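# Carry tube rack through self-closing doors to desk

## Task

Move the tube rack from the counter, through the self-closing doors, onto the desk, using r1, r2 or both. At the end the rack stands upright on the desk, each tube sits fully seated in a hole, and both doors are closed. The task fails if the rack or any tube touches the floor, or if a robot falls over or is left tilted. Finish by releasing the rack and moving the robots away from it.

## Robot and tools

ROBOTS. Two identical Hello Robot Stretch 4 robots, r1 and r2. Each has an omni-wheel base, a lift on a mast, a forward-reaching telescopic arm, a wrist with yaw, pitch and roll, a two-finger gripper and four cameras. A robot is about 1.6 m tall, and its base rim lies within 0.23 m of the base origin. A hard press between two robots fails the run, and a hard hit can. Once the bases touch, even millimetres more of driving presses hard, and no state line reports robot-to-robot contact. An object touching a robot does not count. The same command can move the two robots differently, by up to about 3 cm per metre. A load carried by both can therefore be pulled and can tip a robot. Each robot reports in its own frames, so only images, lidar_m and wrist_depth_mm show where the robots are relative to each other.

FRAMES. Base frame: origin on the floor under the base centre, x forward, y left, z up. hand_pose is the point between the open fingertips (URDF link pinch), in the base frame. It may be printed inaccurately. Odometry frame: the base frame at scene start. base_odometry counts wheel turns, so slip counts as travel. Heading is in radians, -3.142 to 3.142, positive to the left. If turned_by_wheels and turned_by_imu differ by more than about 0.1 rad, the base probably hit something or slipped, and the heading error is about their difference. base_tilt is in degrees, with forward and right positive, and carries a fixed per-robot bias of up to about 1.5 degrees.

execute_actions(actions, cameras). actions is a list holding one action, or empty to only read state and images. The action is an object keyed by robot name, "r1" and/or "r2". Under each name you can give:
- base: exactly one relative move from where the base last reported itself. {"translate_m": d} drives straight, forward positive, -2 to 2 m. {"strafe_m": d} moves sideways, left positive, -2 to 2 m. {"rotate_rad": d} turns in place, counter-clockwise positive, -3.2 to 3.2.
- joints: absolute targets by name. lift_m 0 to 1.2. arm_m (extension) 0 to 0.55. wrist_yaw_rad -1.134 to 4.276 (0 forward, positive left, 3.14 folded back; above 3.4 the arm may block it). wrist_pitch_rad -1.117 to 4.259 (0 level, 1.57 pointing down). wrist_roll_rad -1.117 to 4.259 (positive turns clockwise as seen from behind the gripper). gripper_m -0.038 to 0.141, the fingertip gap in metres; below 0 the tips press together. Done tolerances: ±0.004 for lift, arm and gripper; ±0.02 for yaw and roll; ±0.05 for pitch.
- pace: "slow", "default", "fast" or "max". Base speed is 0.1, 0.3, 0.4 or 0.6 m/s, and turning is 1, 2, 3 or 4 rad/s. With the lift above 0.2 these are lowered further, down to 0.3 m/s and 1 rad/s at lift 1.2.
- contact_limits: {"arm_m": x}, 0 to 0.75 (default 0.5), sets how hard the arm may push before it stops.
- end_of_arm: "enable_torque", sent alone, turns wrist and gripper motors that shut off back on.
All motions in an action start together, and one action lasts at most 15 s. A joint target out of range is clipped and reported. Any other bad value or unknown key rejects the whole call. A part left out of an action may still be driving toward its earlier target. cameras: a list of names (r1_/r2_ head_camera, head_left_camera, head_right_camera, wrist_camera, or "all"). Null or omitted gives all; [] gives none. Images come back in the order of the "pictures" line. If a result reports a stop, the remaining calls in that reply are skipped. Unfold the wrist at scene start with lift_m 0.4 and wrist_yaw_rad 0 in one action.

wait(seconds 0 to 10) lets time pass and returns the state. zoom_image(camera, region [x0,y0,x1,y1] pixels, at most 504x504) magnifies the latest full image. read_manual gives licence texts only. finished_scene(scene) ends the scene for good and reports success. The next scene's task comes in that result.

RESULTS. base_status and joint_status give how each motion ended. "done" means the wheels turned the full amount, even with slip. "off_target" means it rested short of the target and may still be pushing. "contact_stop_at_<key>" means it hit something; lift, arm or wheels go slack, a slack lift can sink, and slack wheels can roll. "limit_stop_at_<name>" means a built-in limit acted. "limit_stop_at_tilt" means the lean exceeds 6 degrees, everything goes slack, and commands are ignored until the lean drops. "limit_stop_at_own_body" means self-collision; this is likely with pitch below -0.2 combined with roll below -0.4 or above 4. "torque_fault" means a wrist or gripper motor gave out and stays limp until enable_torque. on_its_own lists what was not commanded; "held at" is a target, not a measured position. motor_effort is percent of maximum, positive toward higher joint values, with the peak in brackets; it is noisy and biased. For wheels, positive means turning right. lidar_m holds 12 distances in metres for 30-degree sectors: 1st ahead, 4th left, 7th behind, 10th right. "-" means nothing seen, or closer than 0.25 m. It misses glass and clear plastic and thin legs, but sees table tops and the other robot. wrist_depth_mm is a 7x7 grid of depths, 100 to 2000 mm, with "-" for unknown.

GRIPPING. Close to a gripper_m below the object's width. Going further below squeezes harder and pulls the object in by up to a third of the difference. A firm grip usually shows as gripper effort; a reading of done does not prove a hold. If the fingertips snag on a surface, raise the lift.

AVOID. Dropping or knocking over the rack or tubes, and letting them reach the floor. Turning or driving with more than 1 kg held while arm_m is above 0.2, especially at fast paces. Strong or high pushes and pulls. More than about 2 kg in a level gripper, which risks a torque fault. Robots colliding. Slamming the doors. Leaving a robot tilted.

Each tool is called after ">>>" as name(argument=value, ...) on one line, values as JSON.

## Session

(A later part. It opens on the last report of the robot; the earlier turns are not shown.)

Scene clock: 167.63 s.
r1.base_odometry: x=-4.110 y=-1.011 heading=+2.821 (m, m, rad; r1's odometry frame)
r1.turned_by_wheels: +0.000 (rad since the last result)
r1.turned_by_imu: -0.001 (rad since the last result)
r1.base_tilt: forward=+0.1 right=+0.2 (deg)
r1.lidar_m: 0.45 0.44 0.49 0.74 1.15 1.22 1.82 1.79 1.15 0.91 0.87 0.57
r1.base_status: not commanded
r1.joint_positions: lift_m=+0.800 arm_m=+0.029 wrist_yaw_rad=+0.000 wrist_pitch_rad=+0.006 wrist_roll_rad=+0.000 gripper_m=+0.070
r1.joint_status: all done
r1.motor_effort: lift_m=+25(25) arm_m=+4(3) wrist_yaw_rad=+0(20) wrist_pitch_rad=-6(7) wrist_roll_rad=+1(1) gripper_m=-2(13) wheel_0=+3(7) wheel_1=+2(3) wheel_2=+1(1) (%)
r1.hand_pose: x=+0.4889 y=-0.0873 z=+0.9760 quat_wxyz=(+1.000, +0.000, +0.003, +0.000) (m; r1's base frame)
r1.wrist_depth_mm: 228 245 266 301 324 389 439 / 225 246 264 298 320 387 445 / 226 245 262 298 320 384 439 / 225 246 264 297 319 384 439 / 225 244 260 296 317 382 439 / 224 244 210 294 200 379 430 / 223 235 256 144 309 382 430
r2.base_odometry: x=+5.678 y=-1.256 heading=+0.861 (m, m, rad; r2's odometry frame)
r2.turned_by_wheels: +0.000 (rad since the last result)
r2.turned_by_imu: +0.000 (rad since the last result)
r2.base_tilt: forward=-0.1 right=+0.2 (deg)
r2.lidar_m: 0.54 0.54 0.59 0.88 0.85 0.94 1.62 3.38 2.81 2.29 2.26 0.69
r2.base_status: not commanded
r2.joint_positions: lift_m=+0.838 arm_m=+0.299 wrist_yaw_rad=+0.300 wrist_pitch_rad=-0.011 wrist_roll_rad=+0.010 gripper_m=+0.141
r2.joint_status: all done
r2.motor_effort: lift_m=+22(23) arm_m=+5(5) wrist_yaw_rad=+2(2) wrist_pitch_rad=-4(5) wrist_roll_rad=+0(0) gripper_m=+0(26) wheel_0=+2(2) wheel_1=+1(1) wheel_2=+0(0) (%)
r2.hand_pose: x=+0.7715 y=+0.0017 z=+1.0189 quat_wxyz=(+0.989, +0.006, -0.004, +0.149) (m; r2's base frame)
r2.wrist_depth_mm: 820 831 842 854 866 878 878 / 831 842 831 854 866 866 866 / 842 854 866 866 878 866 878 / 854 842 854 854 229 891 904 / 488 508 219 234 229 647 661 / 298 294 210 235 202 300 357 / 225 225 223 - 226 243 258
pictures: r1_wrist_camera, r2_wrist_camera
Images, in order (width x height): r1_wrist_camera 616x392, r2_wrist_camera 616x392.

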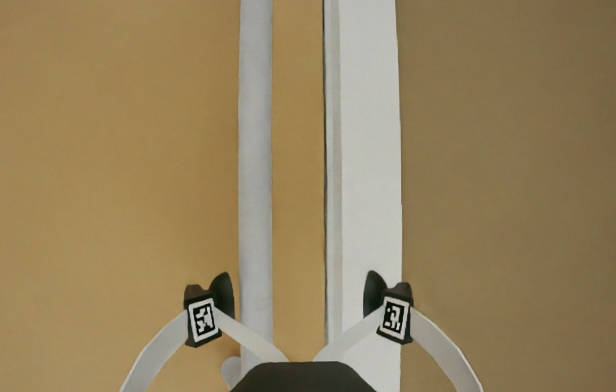

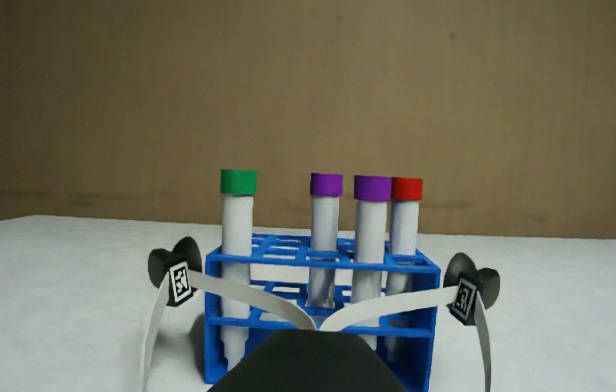

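>>> execute_actions(actions=[{"r1":{"base":{"strafe_m":0.018},"pace":"slow"},"r2":{"joints":{"lift_m":0.96}}}], cameras=["r2_wrist_camera","r1_wrist_camera"])

>>> execute_actions(actions=[{"r1":{"base":{"translate_m":-0.4},"pace":"fast"},"r2":{"base":{"translate_m":-0.3},"joints":{"arm_m":0.005},"pace":"fast"}}])

Scene clock: 169.83 s.
r1.base_odometry: x=-4.115 y=-1.028 heading=+2.821 (m, m, rad; r1's odometry frame)
r1.turned_by_wheels: +0.000 (rad since the last result)
r1.turned_by_imu: -0.001 (rad since the last result)
r1.base_tilt: forward=+0.0 right=+0.2 (deg)
r1.lidar_m: 0.44 0.43 0.46 0.71 1.12 1.23 1.82 1.80 1.16 0.91 0.90 0.56
r1.base_status: done
r1.joint_positions: lift_m=+0.800 arm_m=+0.029 wrist_yaw_rad=+0.000 wrist_pitch_rad=+0.006 wrist_roll_rad=+0.000 gripper_m=+0.070
r1.joint_status: not commanded
r1.motor_effort: lift_m=+26(25) arm_m=+3(3) wrist_yaw_rad=+0(1) wrist_pitch_rad=-7(6) wrist_roll_rad=+1(0) gripper_m=-3(2) wheel_0=-1(6) wheel_1=+1(4) wheel_2=+0(1) (%)
r1.hand_pose: x=+0.4889 y=-0.0874 z=+0.9760 quat_wxyz=(+1.000, +0.000, +0.003, +0.000) (m; r1's base frame)
r1.wrist_depth_mm: 222 239 265 293 315 384 433 / 220 238 265 296 310 377 427 / 219 240 264 293 309 375 430 / 220 238 263 293 309 375 424 / 218 237 263 291 307 373 424 / 219 237 208 290 200 370 421 / 217 229 257 144 298 370 418
r2.base_odometry: x=+5.678 y=-1.256 heading=+0.861 (m, m, rad; r2's odometry frame)
r2.turned_by_wheels: +0.000 (rad since the last result)
r2.turned_by_imu: +0.000 (rad since the last result)
r2.base_tilt: forward=-0.1 right=+0.2 (deg)
r2.lidar_m: 0.56 0.55 0.60 0.86 0.85 0.96 1.63 3.40 2.84 2.29 2.26 0.70
r2.base_status: not commanded
r2.joint_positions: lift_m=+0.960 arm_m=+0.299 wrist_yaw_rad=+0.300 wrist_pitch_rad=-0.010 wrist_roll_rad=+0.010 gripper_m=+0.141
r2.joint_status: all done
r2.motor_effort: lift_m=+23(24) arm_m=+5(5) wrist_yaw_rad=+3(2) wrist_pitch_rad=-2(4) wrist_roll_rad=+1(0) gripper_m=-1(1) wheel_0=+2(2) wheel_1=+1(1) wheel_2=+0(0) (%)
r2.hand_pose: x=+0.7715 y=+0.0017 z=+1.1408 quat_wxyz=(+0.989, +0.006, -0.004, +0.149) (m; r2's base frame)
r2.wrist_depth_mm: 809 842 842 854 854 866 866 / 831 842 854 842 866 866 878 / 842 854 854 854 866 878 878 / 854 866 866 854 866 891 891 / 842 866 866 878 904 904 904 / 597 580 597 627 597 591 707 / 445 445 492 - 500 480 512
pictures: r1_wrist_camera, r2_wrist_camera
Images, in order (width x height): r1_wrist_camera 616x392, r2_wrist_camera 616x392.

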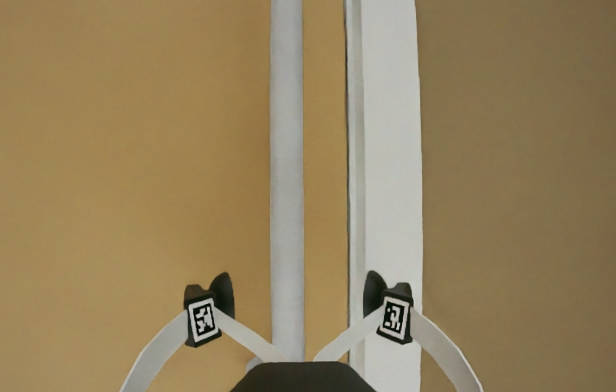

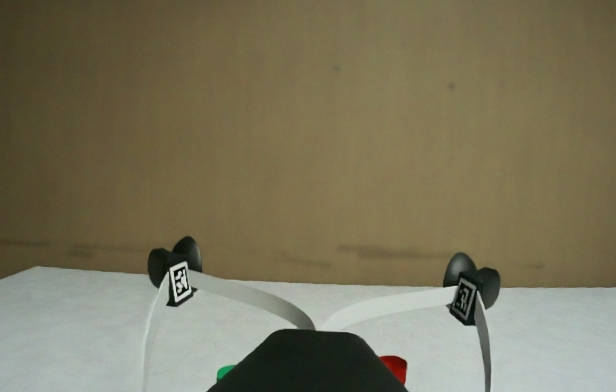

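Scene clock: 172.33 s.
r1.base_odometry: x=-3.736 y=-1.154 heading=+2.821 (m, m, rad; r1's odometry frame)
r1.turned_by_wheels: +0.000 (rad since the last result)
r1.turned_by_imu: +0.000 (rad since the last result)
r1.base_tilt: forward=-0.1 right=+0.3 (deg)
r1.lidar_m: 0.83 0.80 0.87 0.99 0.95 1.05 1.41 1.44 1.42 1.08 1.06 1.06
r1.base_status: done
r1.joint_positions: lift_m=+0.800 arm_m=+0.029 wrist_yaw_rad=+0.000 wrist_pitch_rad=+0.006 wrist_roll_rad=+0.000 gripper_m=+0.070
r1.joint_status: not commanded
r1.motor_effort: lift_m=+25(25) arm_m=+3(3) wrist_yaw_rad=+0(1) wrist_pitch_rad=-7(7) wrist_roll_rad=+0(0) gripper_m=-3(3) wheel_0=-1(7) wheel_1=+1(7) wheel_2=-2(12) (%)
r1.hand_pose: x=+0.4888 y=-0.0874 z=+0.9760 quat_wxyz=(+1.000, +0.000, +0.003, +0.000) (m; r1's base frame)
r1.wrist_depth_mm: 530 574 640 707 798 917 866 / 525 574 640 699 798 904 866 / 530 580 634 707 778 891 866 / 530 574 634 707 768 891 866 / 525 569 634 707 778 891 866 / 525 569 209 699 200 904 866 / 525 549 609 144 759 904 878
r2.base_odometry: x=+5.483 y=-1.484 heading=+0.861 (m, m, rad; r2's odometry frame)
r2.turned_by_wheels: +0.000 (rad since the last result)
r2.turned_by_imu: +0.000 (rad since the last result)
r2.base_tilt: forward=-0.1 right=+0.2 (deg)
r2.lidar_m: 0.84 0.82 0.95 0.75 0.74 0.84 1.44 3.11 2.98 2.41 2.37 1.05
r2.base_status: done
r2.joint_positions: lift_m=+0.960 arm_m=+0.006 wrist_yaw_rad=+0.300 wrist_pitch_rad=-0.010 wrist_roll_rad=+0.010 gripper_m=+0.141
r2.joint_status: all done
r2.motor_effort: lift_m=+22(23) arm_m=-5(5) wrist_yaw_rad=+2(1) wrist_pitch_rad=-5(6) wrist_roll_rad=+1(0) gripper_m=-1(0) wheel_0=-1(6) wheel_1=-1(5) wheel_2=-1(8) (%)
r2.hand_pose: x=+0.4782 y=+0.0017 z=+1.1407 quat_wxyz=(+0.989, +0.006, -0.004, +0.149) (m; r2's base frame)
r2.wrist_depth_mm: 1308 1366 1366 1397 1366 1366 1430 / 1336 1366 1366 1397 1397 1397 1430 / 1366 1397 1397 1366 1397 1430 1430 / 1366 1397 1397 1430 1397 1464 1430 / 1366 1430 1008 1182 1078 1308 1366 / 1308 647 647 634 640 640 715 / 1397 1430 1430 - 1499 1464 1464
pictures: r1_head_camera, r1_head_left_camera, r1_head_right_camera, r1_wrist_camera, r2_head_camera, r2_head_left_camera, r2_head_right_camera, r2_wrist_camera
Images, in order (width x height): r1_head_camera 420x560, r1_head_left_camera 420x672, r1_head_right_camera 420x672, r1_wrist_camera 616x392, r2_head_camera 420x560, r2_head_left_camera 420x672, r2_head_right_camera 420x672, r2_wrist_camera 616x392.

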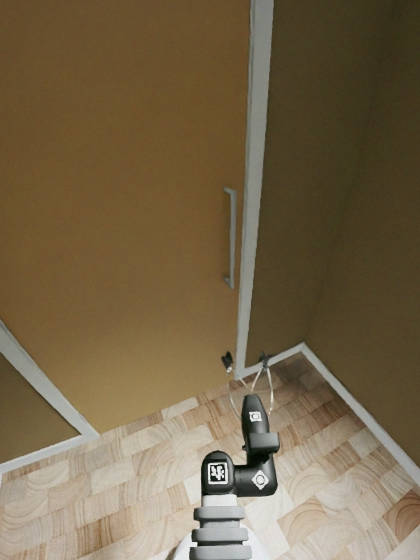

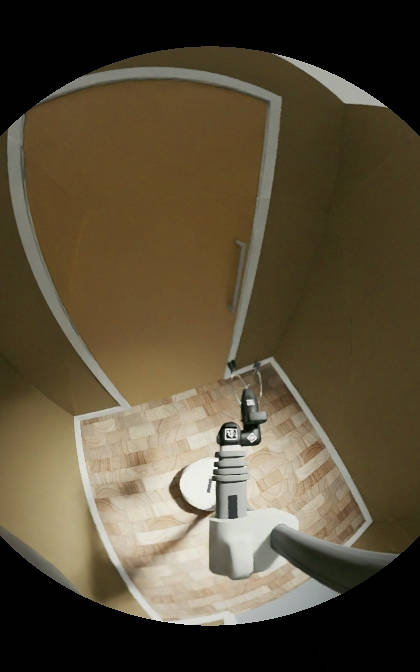

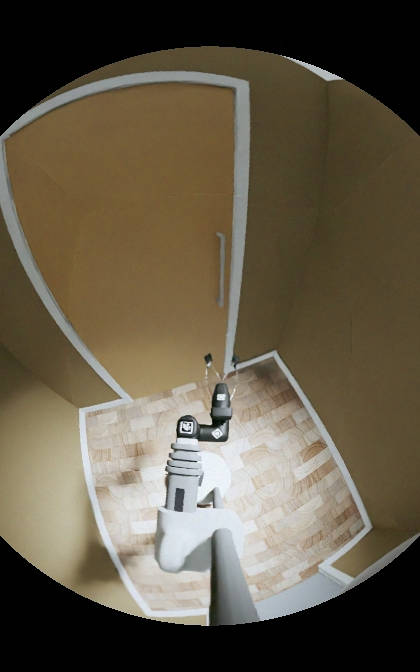

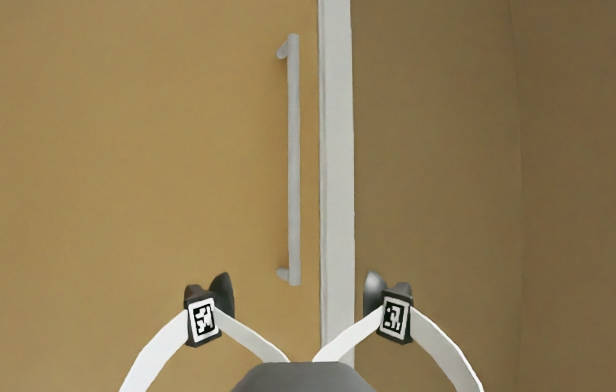

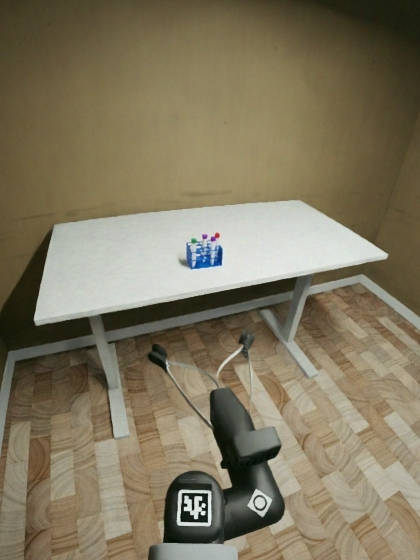

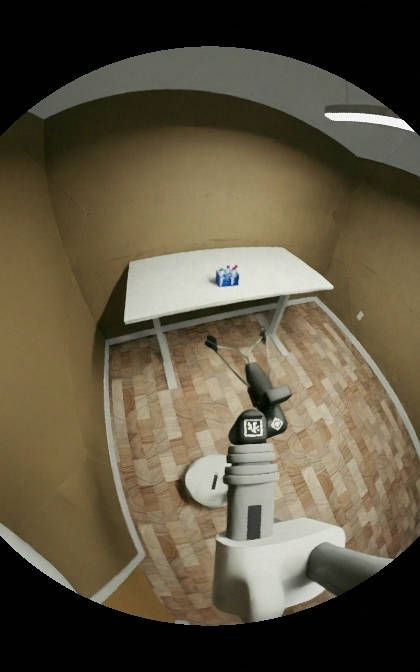

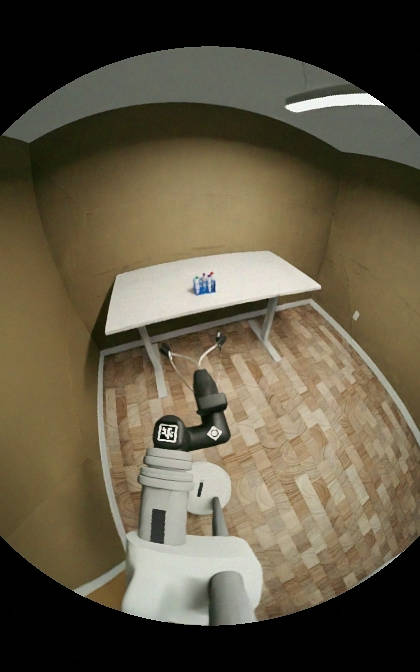

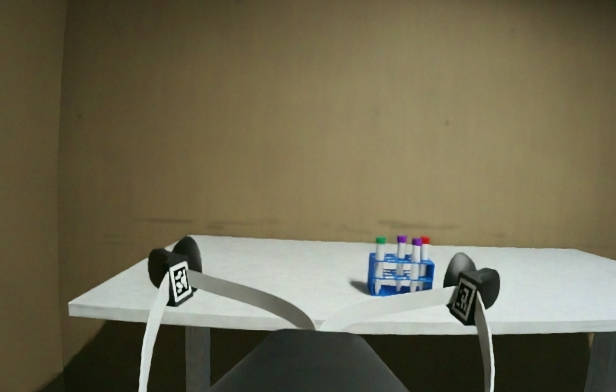

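>>> zoom_image(camera="r2_wrist_camera", region=[350, 220, 460, 310])

Region (350, 220, 460, 310) of r2_wrist_camera's 616x392 image, scaled by 4.582; it fills the top 412 rows of this view, and the rest is white.

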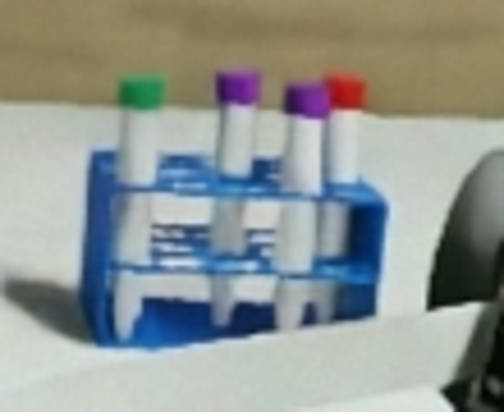

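>>> finished_scene(scene=2)

The scene is finished: the task was done.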